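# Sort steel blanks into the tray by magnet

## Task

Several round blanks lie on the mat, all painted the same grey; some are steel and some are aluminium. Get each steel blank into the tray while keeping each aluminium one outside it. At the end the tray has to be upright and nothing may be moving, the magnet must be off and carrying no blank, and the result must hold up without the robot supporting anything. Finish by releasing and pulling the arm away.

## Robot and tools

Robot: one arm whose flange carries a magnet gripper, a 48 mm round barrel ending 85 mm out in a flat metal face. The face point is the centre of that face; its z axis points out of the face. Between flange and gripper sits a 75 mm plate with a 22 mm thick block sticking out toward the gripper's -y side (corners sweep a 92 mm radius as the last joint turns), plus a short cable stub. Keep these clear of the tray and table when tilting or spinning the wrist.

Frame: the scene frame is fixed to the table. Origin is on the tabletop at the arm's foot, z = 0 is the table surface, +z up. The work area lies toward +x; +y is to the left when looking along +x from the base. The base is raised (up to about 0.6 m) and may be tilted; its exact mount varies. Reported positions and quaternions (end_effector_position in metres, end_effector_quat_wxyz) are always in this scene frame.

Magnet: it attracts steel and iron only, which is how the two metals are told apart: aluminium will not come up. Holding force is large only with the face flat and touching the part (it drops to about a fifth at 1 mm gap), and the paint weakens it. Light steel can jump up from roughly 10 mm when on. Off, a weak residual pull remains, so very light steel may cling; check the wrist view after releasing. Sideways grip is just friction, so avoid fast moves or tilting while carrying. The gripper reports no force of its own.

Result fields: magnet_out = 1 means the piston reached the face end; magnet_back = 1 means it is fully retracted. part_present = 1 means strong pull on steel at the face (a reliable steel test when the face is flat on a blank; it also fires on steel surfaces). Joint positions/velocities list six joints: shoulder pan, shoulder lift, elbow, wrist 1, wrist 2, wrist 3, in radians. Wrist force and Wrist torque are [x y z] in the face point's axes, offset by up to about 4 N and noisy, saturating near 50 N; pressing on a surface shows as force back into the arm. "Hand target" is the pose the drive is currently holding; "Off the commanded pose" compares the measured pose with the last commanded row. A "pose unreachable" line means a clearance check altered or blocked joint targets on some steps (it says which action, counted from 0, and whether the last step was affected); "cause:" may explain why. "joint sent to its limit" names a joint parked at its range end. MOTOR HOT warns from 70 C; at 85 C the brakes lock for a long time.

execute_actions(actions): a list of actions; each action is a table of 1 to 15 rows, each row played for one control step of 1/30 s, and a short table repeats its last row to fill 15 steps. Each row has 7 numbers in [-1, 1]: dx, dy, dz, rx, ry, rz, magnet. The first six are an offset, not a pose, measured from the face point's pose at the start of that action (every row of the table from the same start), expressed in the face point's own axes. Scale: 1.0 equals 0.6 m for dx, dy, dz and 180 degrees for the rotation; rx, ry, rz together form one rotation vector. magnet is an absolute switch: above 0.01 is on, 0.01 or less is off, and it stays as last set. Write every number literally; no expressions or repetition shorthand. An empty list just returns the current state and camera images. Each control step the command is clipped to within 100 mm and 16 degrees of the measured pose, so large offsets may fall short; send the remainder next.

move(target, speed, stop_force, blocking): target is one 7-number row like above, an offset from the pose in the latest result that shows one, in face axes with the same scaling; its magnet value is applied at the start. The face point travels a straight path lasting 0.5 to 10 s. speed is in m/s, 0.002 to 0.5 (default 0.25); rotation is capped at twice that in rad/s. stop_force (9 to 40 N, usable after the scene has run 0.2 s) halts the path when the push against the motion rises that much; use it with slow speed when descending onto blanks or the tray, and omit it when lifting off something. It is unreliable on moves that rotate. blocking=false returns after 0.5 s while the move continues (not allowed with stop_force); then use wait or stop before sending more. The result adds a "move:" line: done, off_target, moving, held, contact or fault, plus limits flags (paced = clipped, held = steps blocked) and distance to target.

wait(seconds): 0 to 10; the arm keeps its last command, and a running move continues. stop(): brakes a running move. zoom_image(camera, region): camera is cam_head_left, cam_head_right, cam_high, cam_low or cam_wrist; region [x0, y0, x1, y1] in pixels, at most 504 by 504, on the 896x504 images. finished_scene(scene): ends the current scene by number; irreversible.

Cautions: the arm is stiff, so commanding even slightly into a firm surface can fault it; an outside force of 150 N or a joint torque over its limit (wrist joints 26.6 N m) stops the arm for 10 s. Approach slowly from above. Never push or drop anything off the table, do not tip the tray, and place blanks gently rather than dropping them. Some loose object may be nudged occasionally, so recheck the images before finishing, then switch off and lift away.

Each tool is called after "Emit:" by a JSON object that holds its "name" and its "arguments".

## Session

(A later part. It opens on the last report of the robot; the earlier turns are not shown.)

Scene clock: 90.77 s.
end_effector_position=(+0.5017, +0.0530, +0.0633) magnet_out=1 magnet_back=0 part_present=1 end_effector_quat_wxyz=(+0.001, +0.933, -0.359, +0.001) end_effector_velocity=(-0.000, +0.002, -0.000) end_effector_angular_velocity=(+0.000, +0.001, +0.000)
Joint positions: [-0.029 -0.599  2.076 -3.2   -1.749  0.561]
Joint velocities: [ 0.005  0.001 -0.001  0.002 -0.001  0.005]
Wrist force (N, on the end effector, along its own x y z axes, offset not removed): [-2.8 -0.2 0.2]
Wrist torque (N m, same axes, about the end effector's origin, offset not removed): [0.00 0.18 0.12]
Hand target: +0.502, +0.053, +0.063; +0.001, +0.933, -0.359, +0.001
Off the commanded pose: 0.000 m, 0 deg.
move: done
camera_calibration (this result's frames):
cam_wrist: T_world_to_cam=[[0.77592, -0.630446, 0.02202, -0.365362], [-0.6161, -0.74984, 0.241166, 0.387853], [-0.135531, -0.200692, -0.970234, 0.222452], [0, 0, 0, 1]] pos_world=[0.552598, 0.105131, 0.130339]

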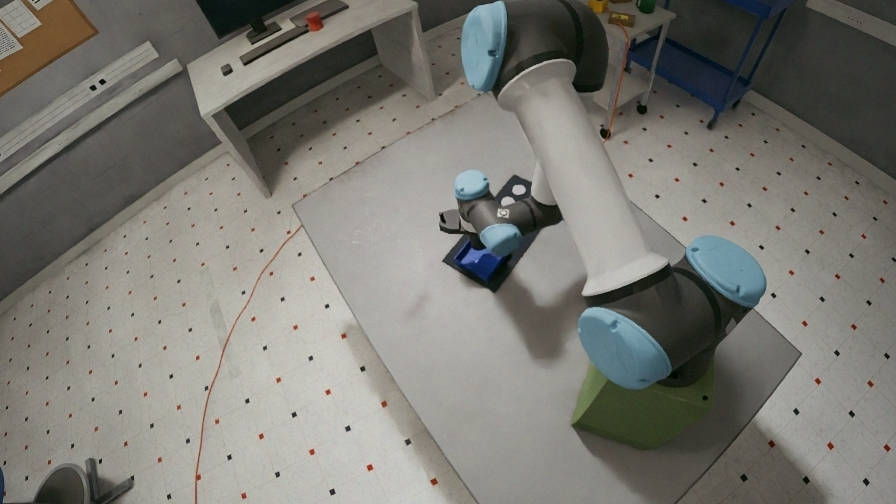

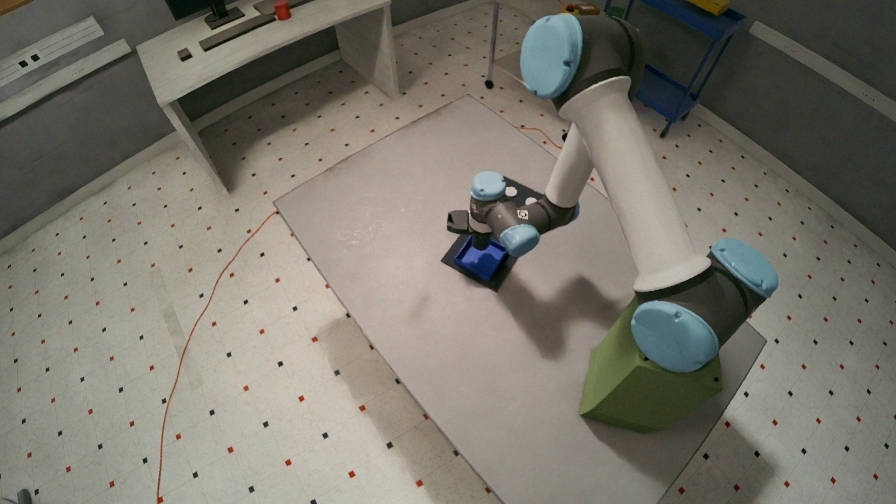

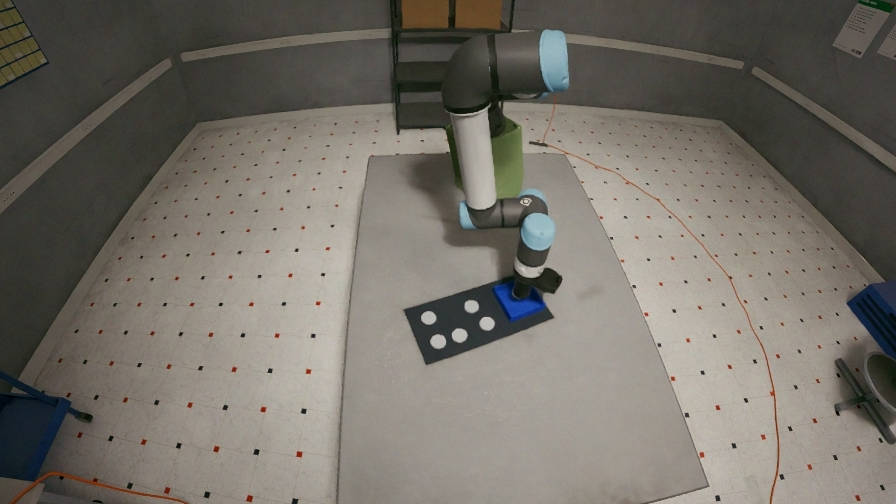

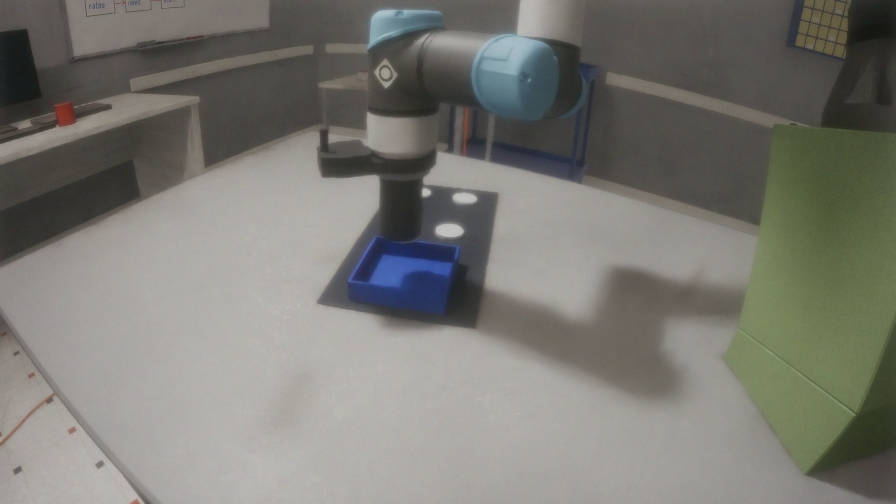

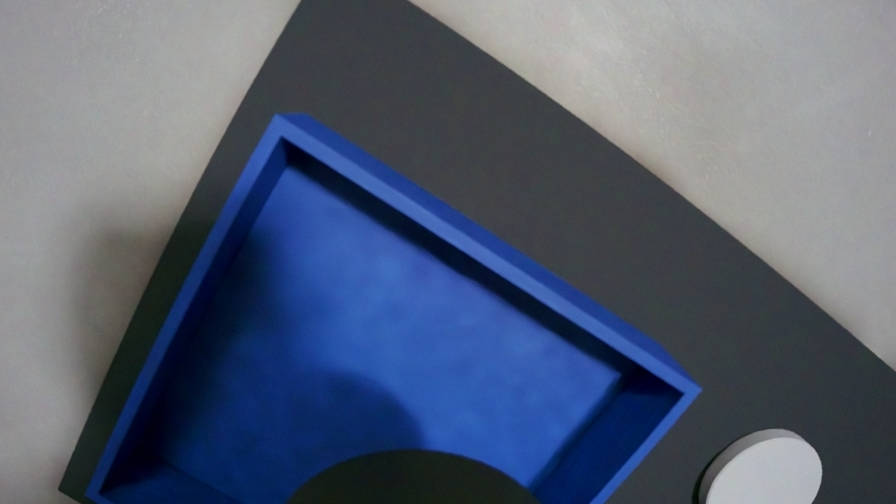

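Emit:
{"name": "move", "arguments": {"target": [-0.023,-0.045,0.02,0,0,0,1]}}

Emit:
{"name": "move", "arguments": {"target": [0,0,0.055,0,0,0,1], "speed": 0.08}}

Scene clock: 105.37 s.
end_effector_position=(+0.5096, +0.0821, +0.0513) magnet_out=1 magnet_back=0 part_present=1 end_effector_quat_wxyz=(+0.001, +0.933, -0.359, +0.001) end_effector_velocity=(+0.001, +0.002, -0.001) end_effector_angular_velocity=(+0.000, -0.001, +0.000)
Joint positions: [ 0.026 -0.555  2.024 -3.182 -1.757  0.617]
Joint velocities: [ 0.003  0.003 -0.004  0.001 -0.     0.003]
Wrist force (N, on the end effector, along its own x y z axes, offset not removed): [-2.7 -0.8 1.3]
Wrist torque (N m, same axes, about the end effector's origin, offset not removed): [-0.04 0.19 0.05]
Hand target: +0.510, +0.082, +0.051; +0.001, +0.933, -0.359, +0.001
Off the commanded pose: 0.000 m, 0 deg.
move: done
camera_calibration (this result's frames):
cam_wrist: T_world_to_cam=[[0.775909, -0.630464, 0.0219092, -0.352818], [-0.61611, -0.749867, 0.241056, 0.417464], [-0.135548, -0.200536, -0.970264, 0.217719], [0, 0, 0, 1]] pos_world=[0.56047, 0.134264, 0.118343]

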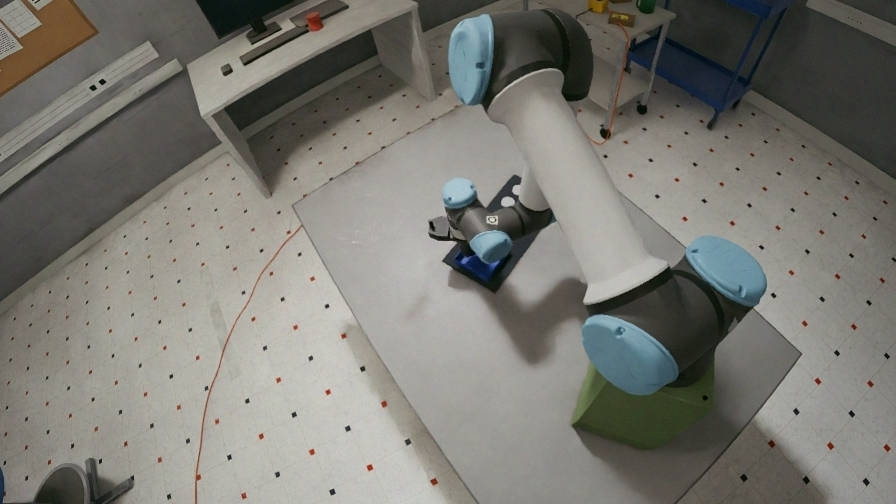

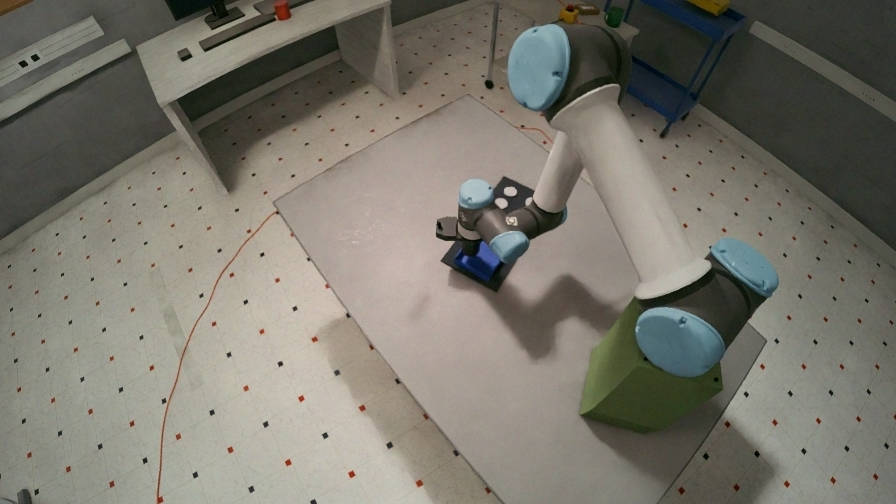

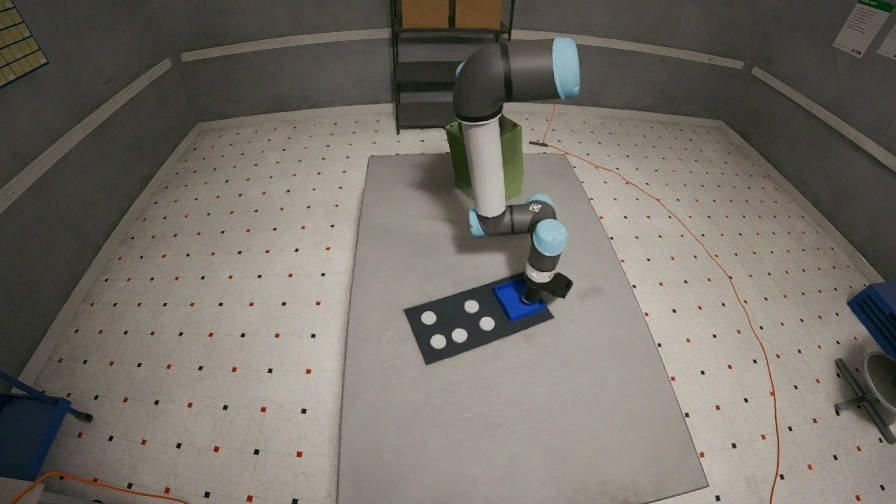

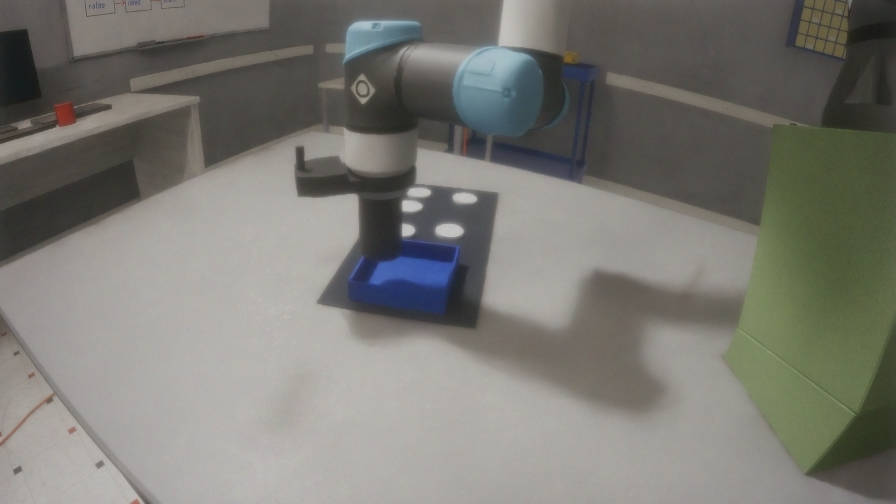

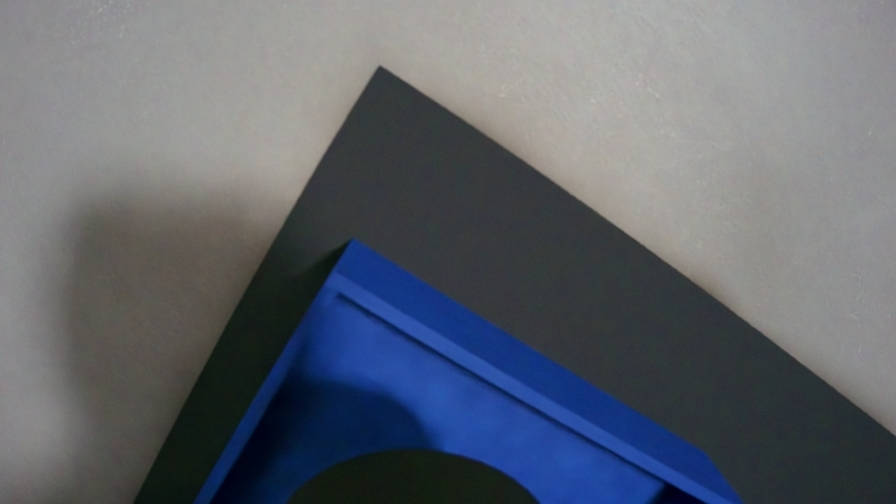

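Scene clock: 106.27 s.
end_effector_position=(+0.5096, +0.0820, +0.0185) magnet_out=1 magnet_back=0 part_present=1 end_effector_quat_wxyz=(+0.001, +0.933, -0.359, +0.001) end_effector_velocity=(+0.000, +0.000, -0.001) end_effector_angular_velocity=(-0.000, -0.000, +0.001)
Joint positions: [ 0.014 -0.471  1.978 -3.222 -1.756  0.605]
Joint velocities: [ 0.     0.004 -0.003 -0.002 -0.    -0.   ]
Wrist force (N, on the end effector, along its own x y z axes, offset not removed): [-3.5 0.3 0.3]
Wrist torque (N m, same axes, about the end effector's origin, offset not removed): [-0.03 0.29 0.10]
Hand target: +0.510, +0.082, +0.018; +0.001, +0.933, -0.359, +0.001
Off the commanded pose: 0.000 m, 0 deg.
move: done
camera_calibration (this result's frames):
cam_wrist: T_world_to_cam=[[0.775911, -0.63046, 0.0219409, -0.352161], [-0.616111, -0.749861, 0.241071, 0.425306], [-0.135533, -0.200568, -0.970259, 0.185819], [0, 0, 0, 1]] pos_world=[0.560466, 0.134167, 0.0854902]

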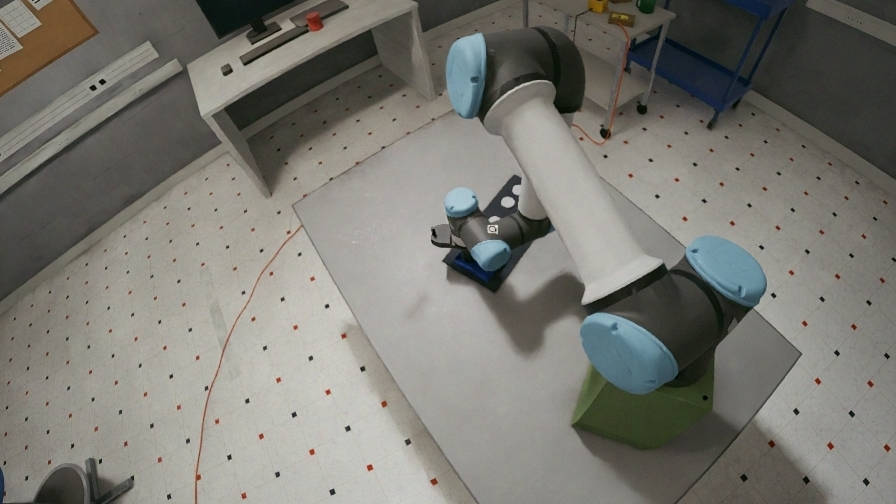

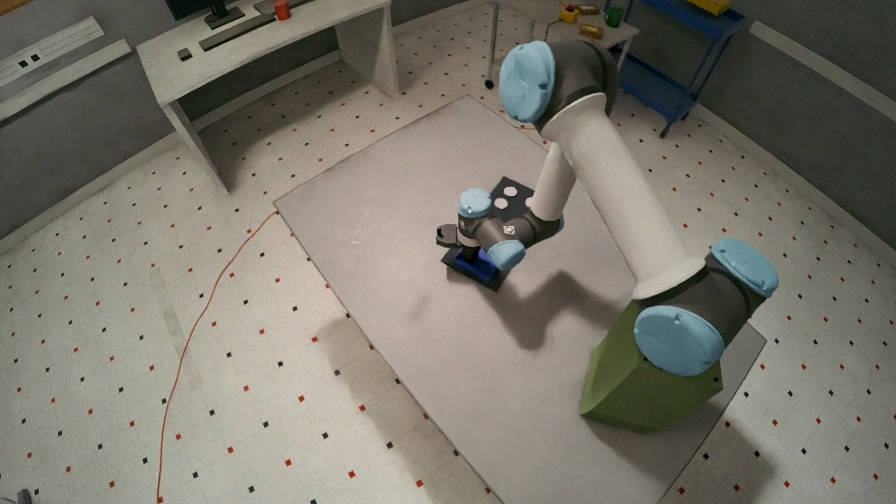

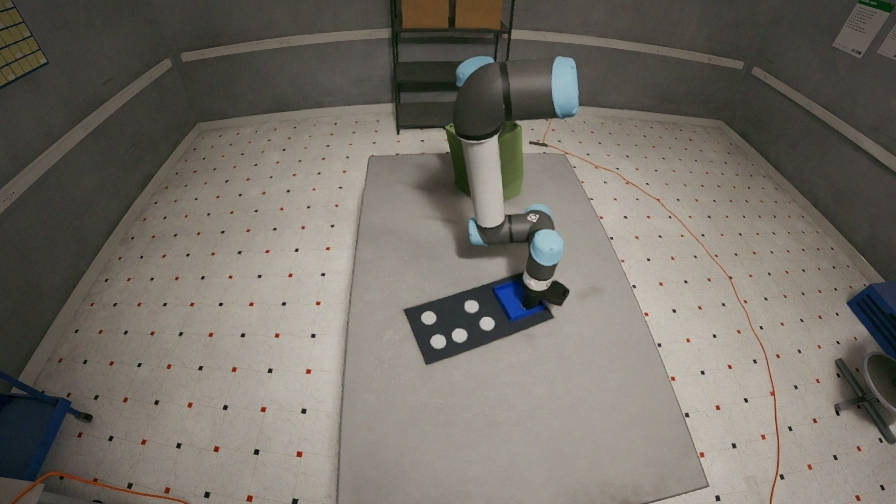

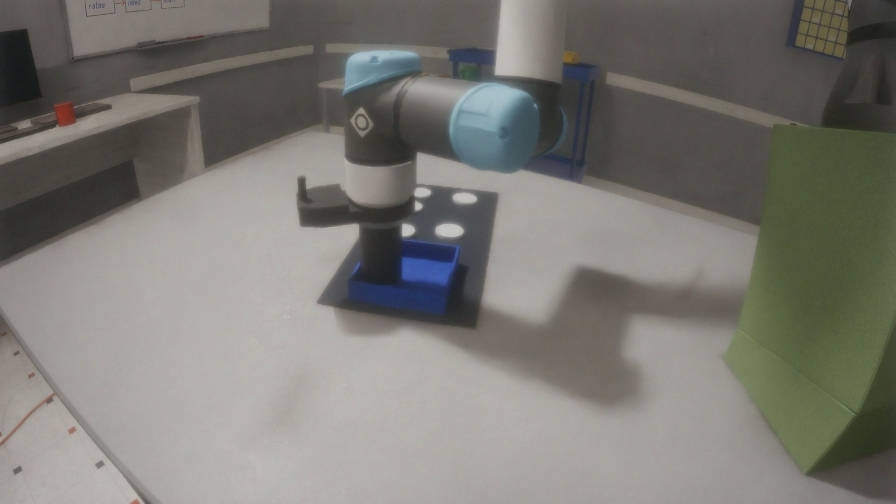

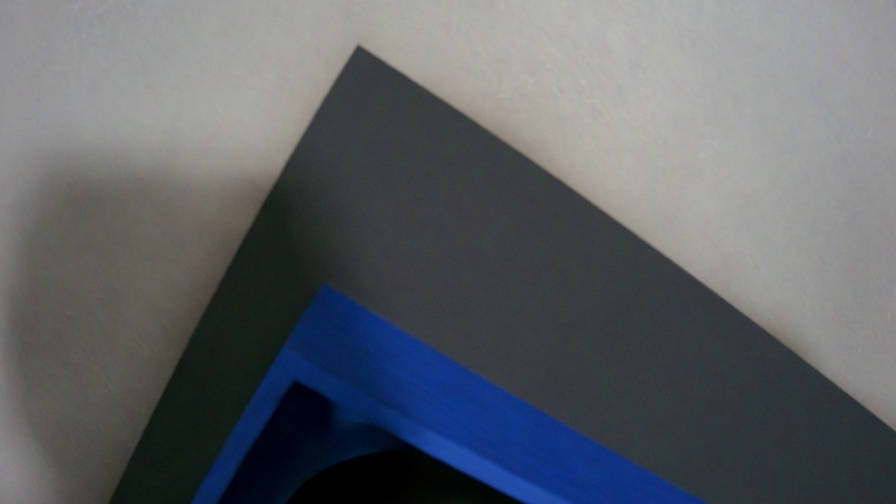

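Emit:
{"name": "execute_actions", "arguments": {"actions": [[[0,0,0,0,0,0,0]],[[0,0,-0.027,0,0,0,0],[0,0,-0.027,0,0,0,0],[0,0,-0.053,0,0,0,0]]]}}

Emit:
{"name": "move", "arguments": {"target": [0.338,0.319,0.037,0,0,0,0], "speed": 0.35}}

Scene clock: 113.50 s.
end_effector_position=(+0.5096, +0.0821, +0.0496) magnet_out=0 magnet_back=1 part_present=0 end_effector_quat_wxyz=(+0.001, +0.933, -0.359, +0.001) end_effector_velocity=(+0.000, -0.000, +0.007) end_effector_angular_velocity=(-0.002, -0.001, +0.001)
Joint positions: [ 0.026 -0.55   2.022 -3.185 -1.757  0.616]
Joint velocities: [ 0.003 -0.017  0.008  0.009 -0.002  0.002]
Wrist force (N, on the end effector, along its own x y z axes, offset not removed): [-3.0 -0.5 0.5]
Wrist torque (N m, same axes, about the end effector's origin, offset not removed): [-0.06 0.19 0.09]
Hand target: +0.510, +0.082, +0.050; +0.001, +0.933, -0.359, +0.001
Off the commanded pose: 0.001 m, 0 deg.
Step readings (end_effector_position; steps 1 to 15: 1st action; 16 to 30: 2nd action):
0: (+0.5096, +0.0820, +0.0183)
1: (+0.5096, +0.0820, +0.0183)
2: (+0.5096, +0.0820, +0.0183)
4: (+0.5096, +0.0820, +0.0183)
8: (+0.5096, +0.0820, +0.0183)
15: (+0.5097, +0.0820, +0.0184)
16: (+0.5096, +0.0820, +0.0185)
17: (+0.5093, +0.0821, +0.0195)
19: (+0.5092, +0.0823, +0.0269)
23: (+0.5096, +0.0823, +0.0433)
30: end_effector_position above
camera_calibration (this result's frames):
cam_wrist: T_world_to_cam=[[0.775888, -0.630486, 0.0220209, -0.352793], [-0.616162, -0.749844, 0.240993, 0.417898], [-0.13543, -0.200552, -0.970277, 0.216009], [0, 0, 0, 1]] pos_world=[0.560475, 0.134249, 0.116647]

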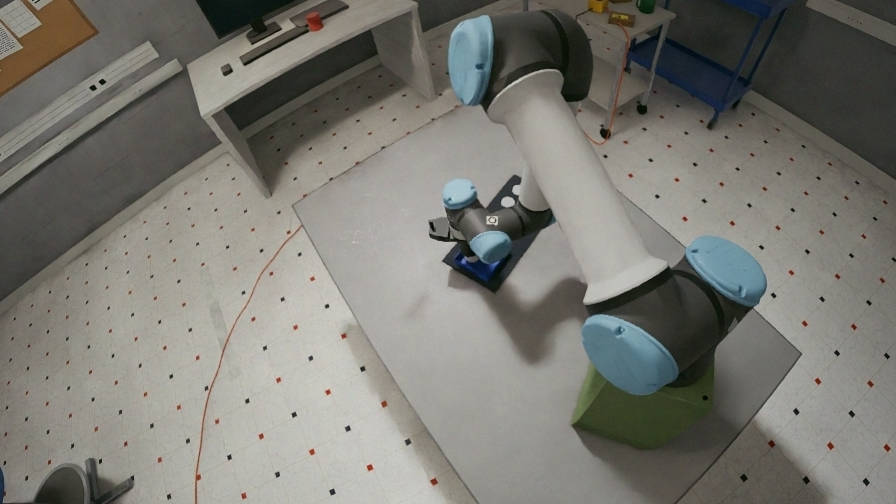

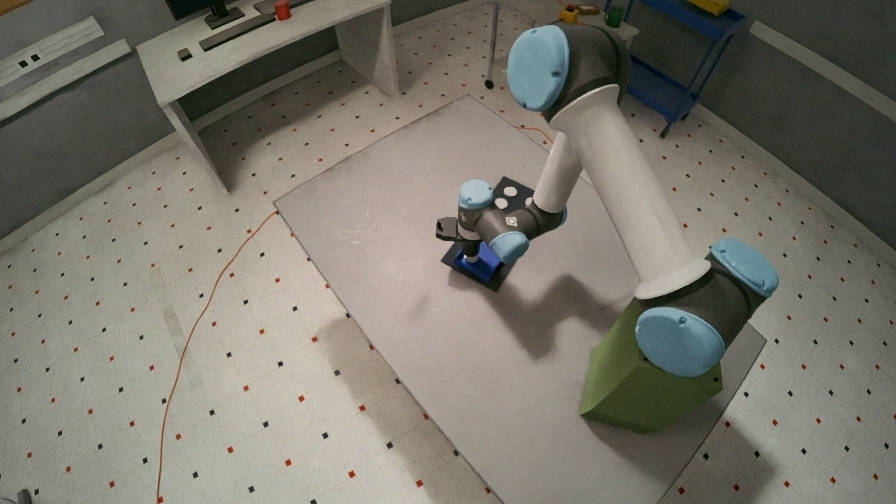

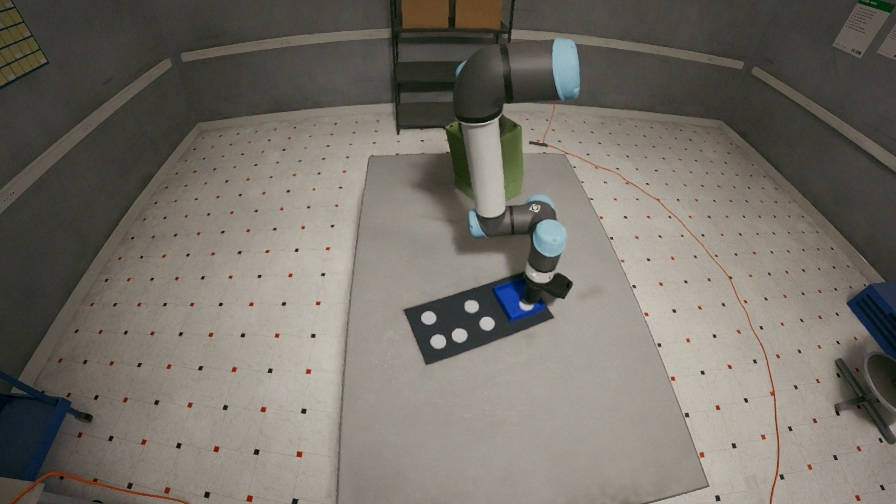

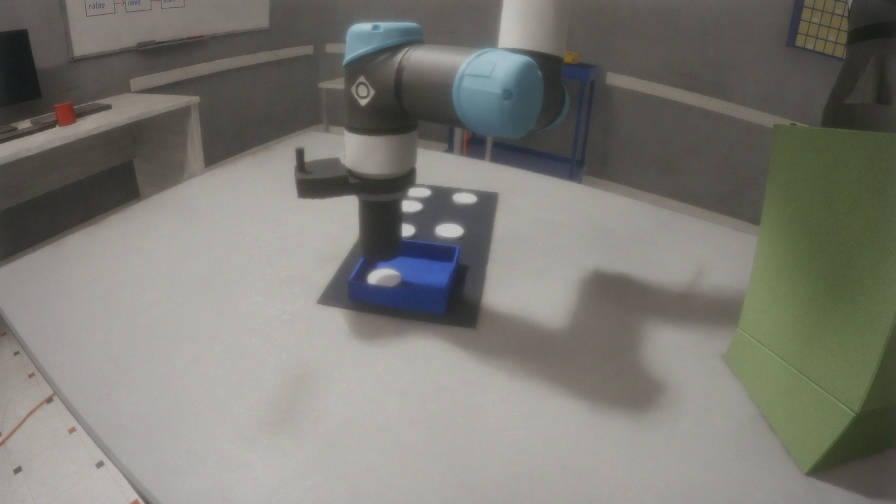

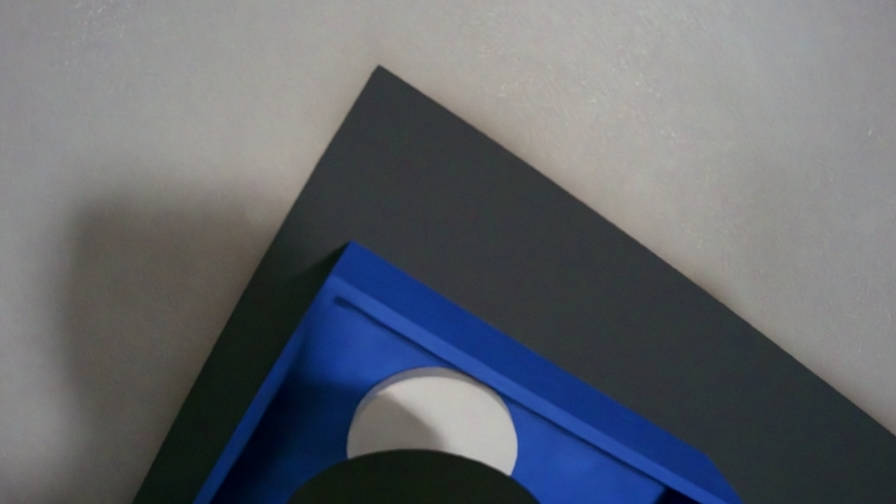

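Scene clock: 114.97 s.
end_effector_position=(+0.5312, -0.1961, +0.0282) magnet_out=0 magnet_back=1 part_present=0 end_effector_quat_wxyz=(+0.001, +0.933, -0.359, +0.001) end_effector_velocity=(+0.001, -0.001, -0.001) end_effector_angular_velocity=(+0.000, +0.001, +0.001)
Joint positions: [-0.46  -0.6    1.906 -3.09  -1.671  0.133]
Joint velocities: [-0.002  0.001 -0.004  0.004 -0.    -0.002]
Wrist force (N, on the end effector, along its own x y z axes, offset not removed): [-3.7 -0.4 -0.3]
Wrist torque (N m, same axes, about the end effector's origin, offset not removed): [-0.07 0.30 0.09]
Hand target: +0.531, -0.196, +0.028; +0.001, +0.933, -0.359, +0.001
Off the commanded pose: 0.001 m, 0 deg.
move: done
camera_calibration (this result's frames):
cam_wrist: T_world_to_cam=[[0.776017, -0.630296, 0.0229135, -0.544527], [-0.616022, -0.749646, 0.241966, 0.227623], [-0.135333, -0.201885, -0.970014, 0.142062], [0, 0, 0, 1]] pos_world=[0.582009, -0.143896, 0.0952018]

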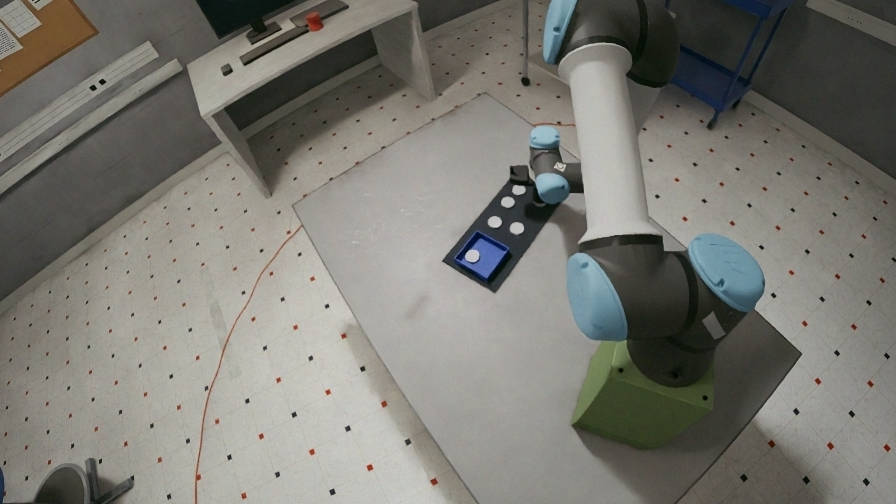

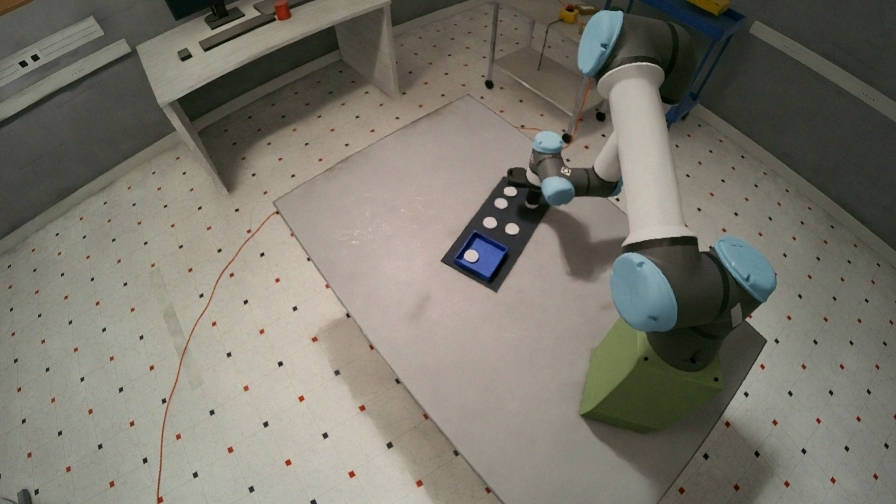

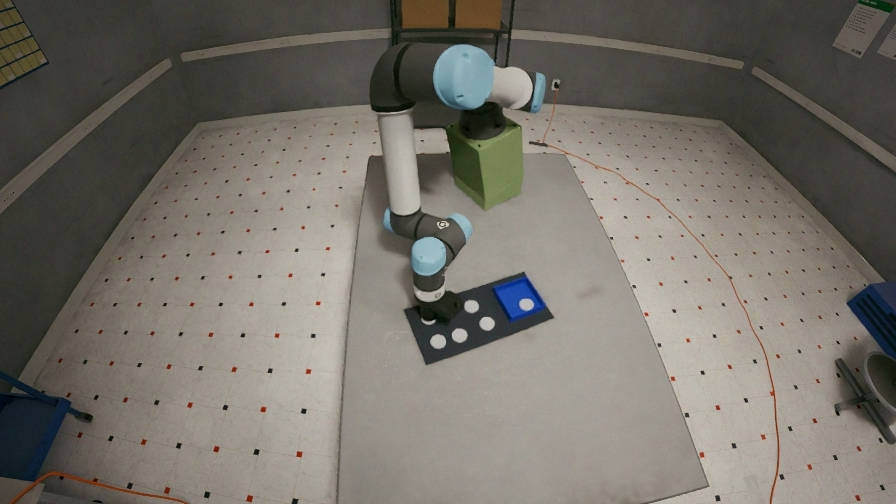

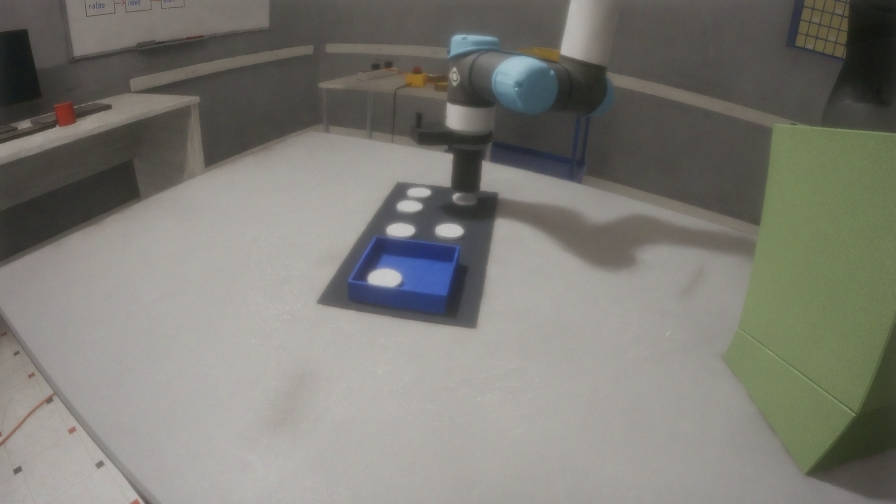

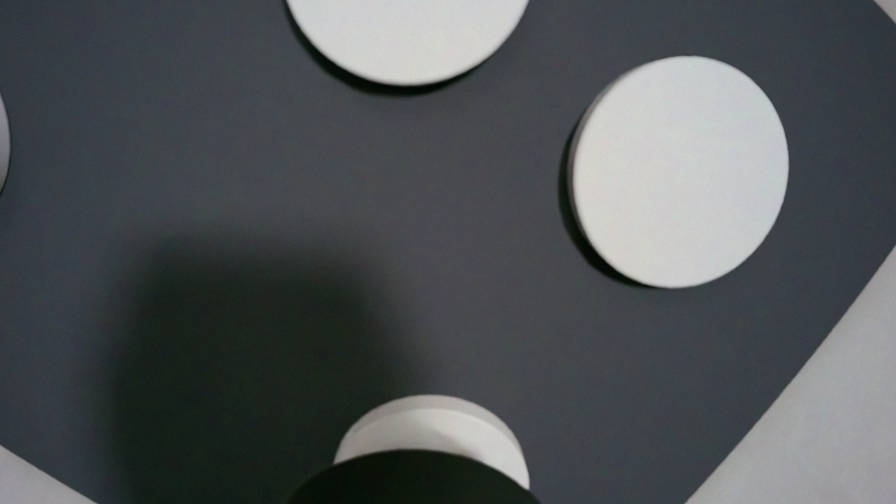

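Emit:
{"name": "execute_actions", "arguments": {"actions": [[[0.002,0,0.013,0,0,0,0],[0.004,0,0.026,0,0,0,0]],[[0,0,0,0,0,0,1]],[[0,0,-0.026,0,0,0,1]]]}}

Scene clock: 118.53 s.
end_effector_position=(+0.5329, -0.1978, +0.0282) magnet_out=1 magnet_back=0 part_present=1 end_effector_quat_wxyz=(+0.001, +0.933, -0.359, +0.001) end_effector_velocity=(-0.000, -0.000, +0.002) end_effector_angular_velocity=(-0.001, +0.001, -0.000)
Joint positions: [-0.461 -0.6    1.9   -3.084 -1.671  0.132]
Joint velocities: [-0.    -0.005  0.003  0.002 -0.001  0.   ]
Wrist force (N, on the end effector, along its own x y z axes, offset not removed): [-3.8 0.6 -0.2]
Wrist torque (N m, same axes, about the end effector's origin, offset not removed): [-0.01 0.41 0.09]
Hand target: +0.533, -0.198, +0.028; +0.001, +0.933, -0.359, +0.001
Off the commanded pose: 0.000 m, 0 deg.
Step readings (end_effector_position; steps 1 to 15: 1st action; 16 to 30: 2nd action; 31 to 45: 3rd action):
0: (+0.5312, -0.1963, +0.0282)
1: (+0.5312, -0.1963, +0.0282)
2: (+0.5313, -0.1964, +0.0275)
4: (+0.5318, -0.1969, +0.0222)
8: (+0.5325, -0.1975, +0.0151)
15: (+0.5329, -0.1978, +0.0129)
16: (+0.5329, -0.1978, +0.0128)
17: (+0.5329, -0.1978, +0.0128)
19: (+0.5329, -0.1978, +0.0128)
23: (+0.5329, -0.1978, +0.0128)
30: (+0.5329, -0.1978, +0.0128)
31: (+0.5329, -0.1978, +0.0128)
32: (+0.5327, -0.1977, +0.0138)
34: (+0.5328, -0.1978, +0.0201)
38: (+0.5329, -0.1978, +0.0263)
45: end_effector_position above
camera_calibration (this result's frames):
cam_wrist: T_world_to_cam=[[0.775994, -0.630322, 0.0229571, -0.546911], [-0.616056, -0.749619, 0.241965, 0.227521], [-0.135307, -0.201907, -0.970013, 0.141929], [0, 0, 0, 1]] pos_world=[0.583769, -0.14552, 0.0951761]

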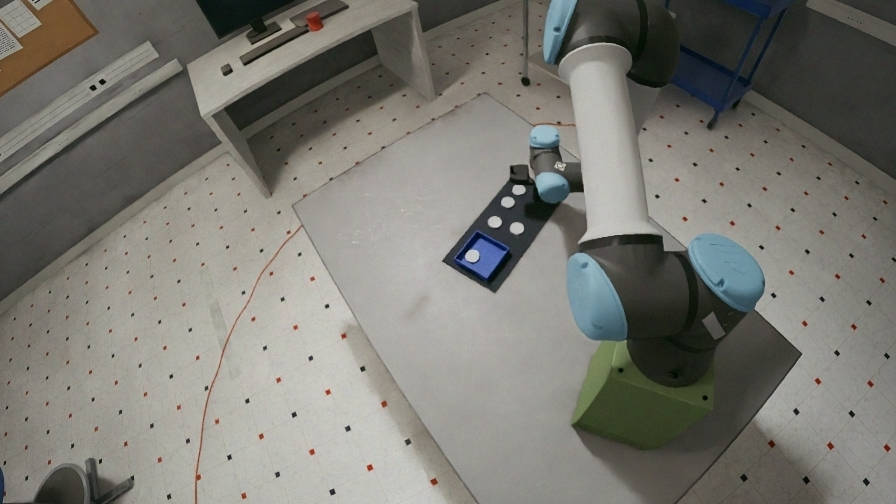

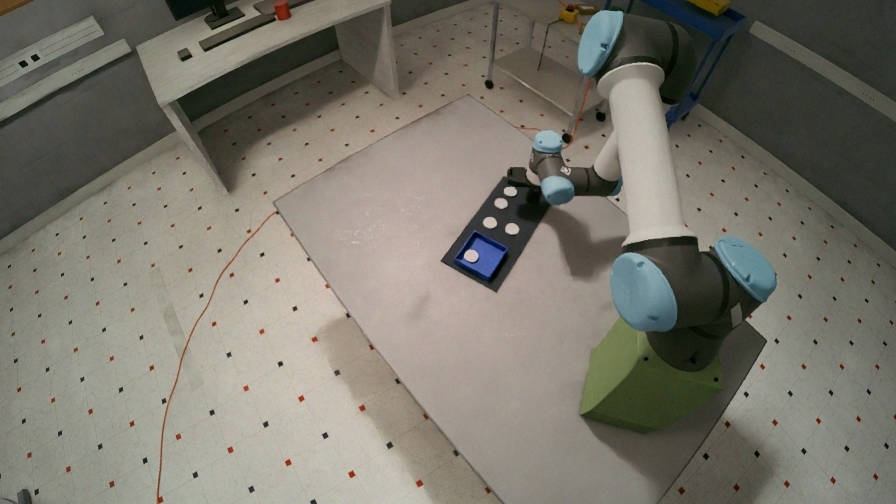

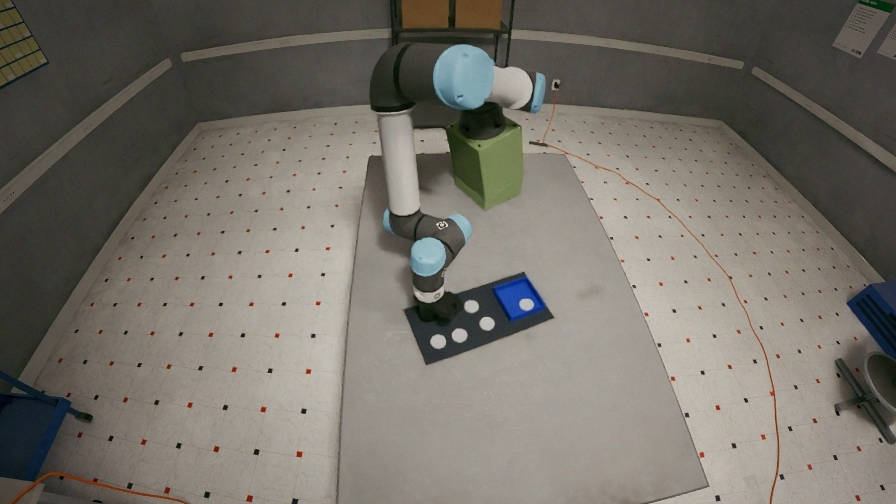

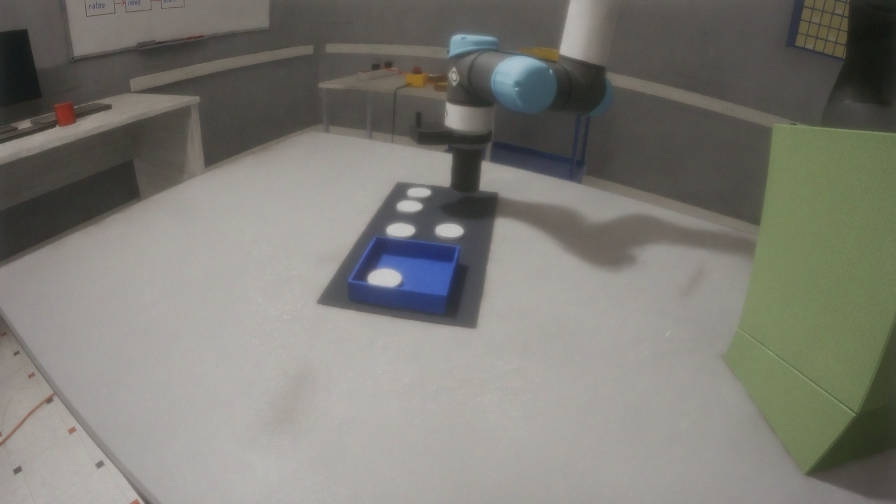

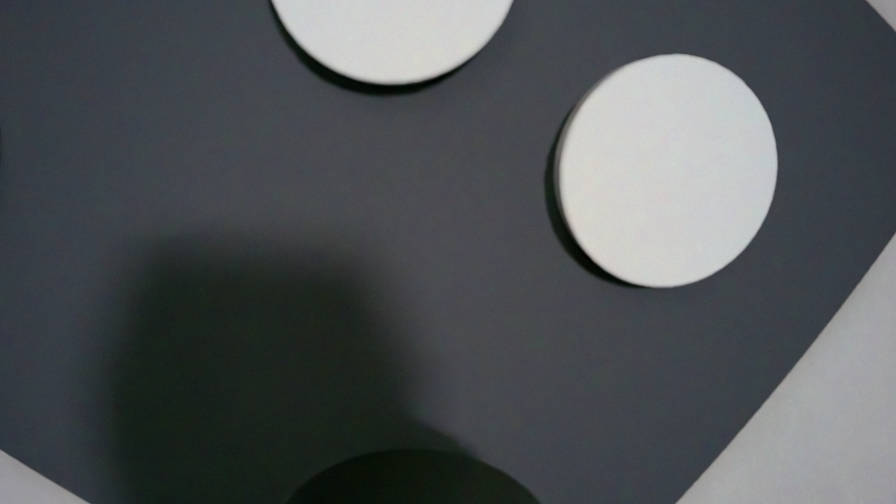

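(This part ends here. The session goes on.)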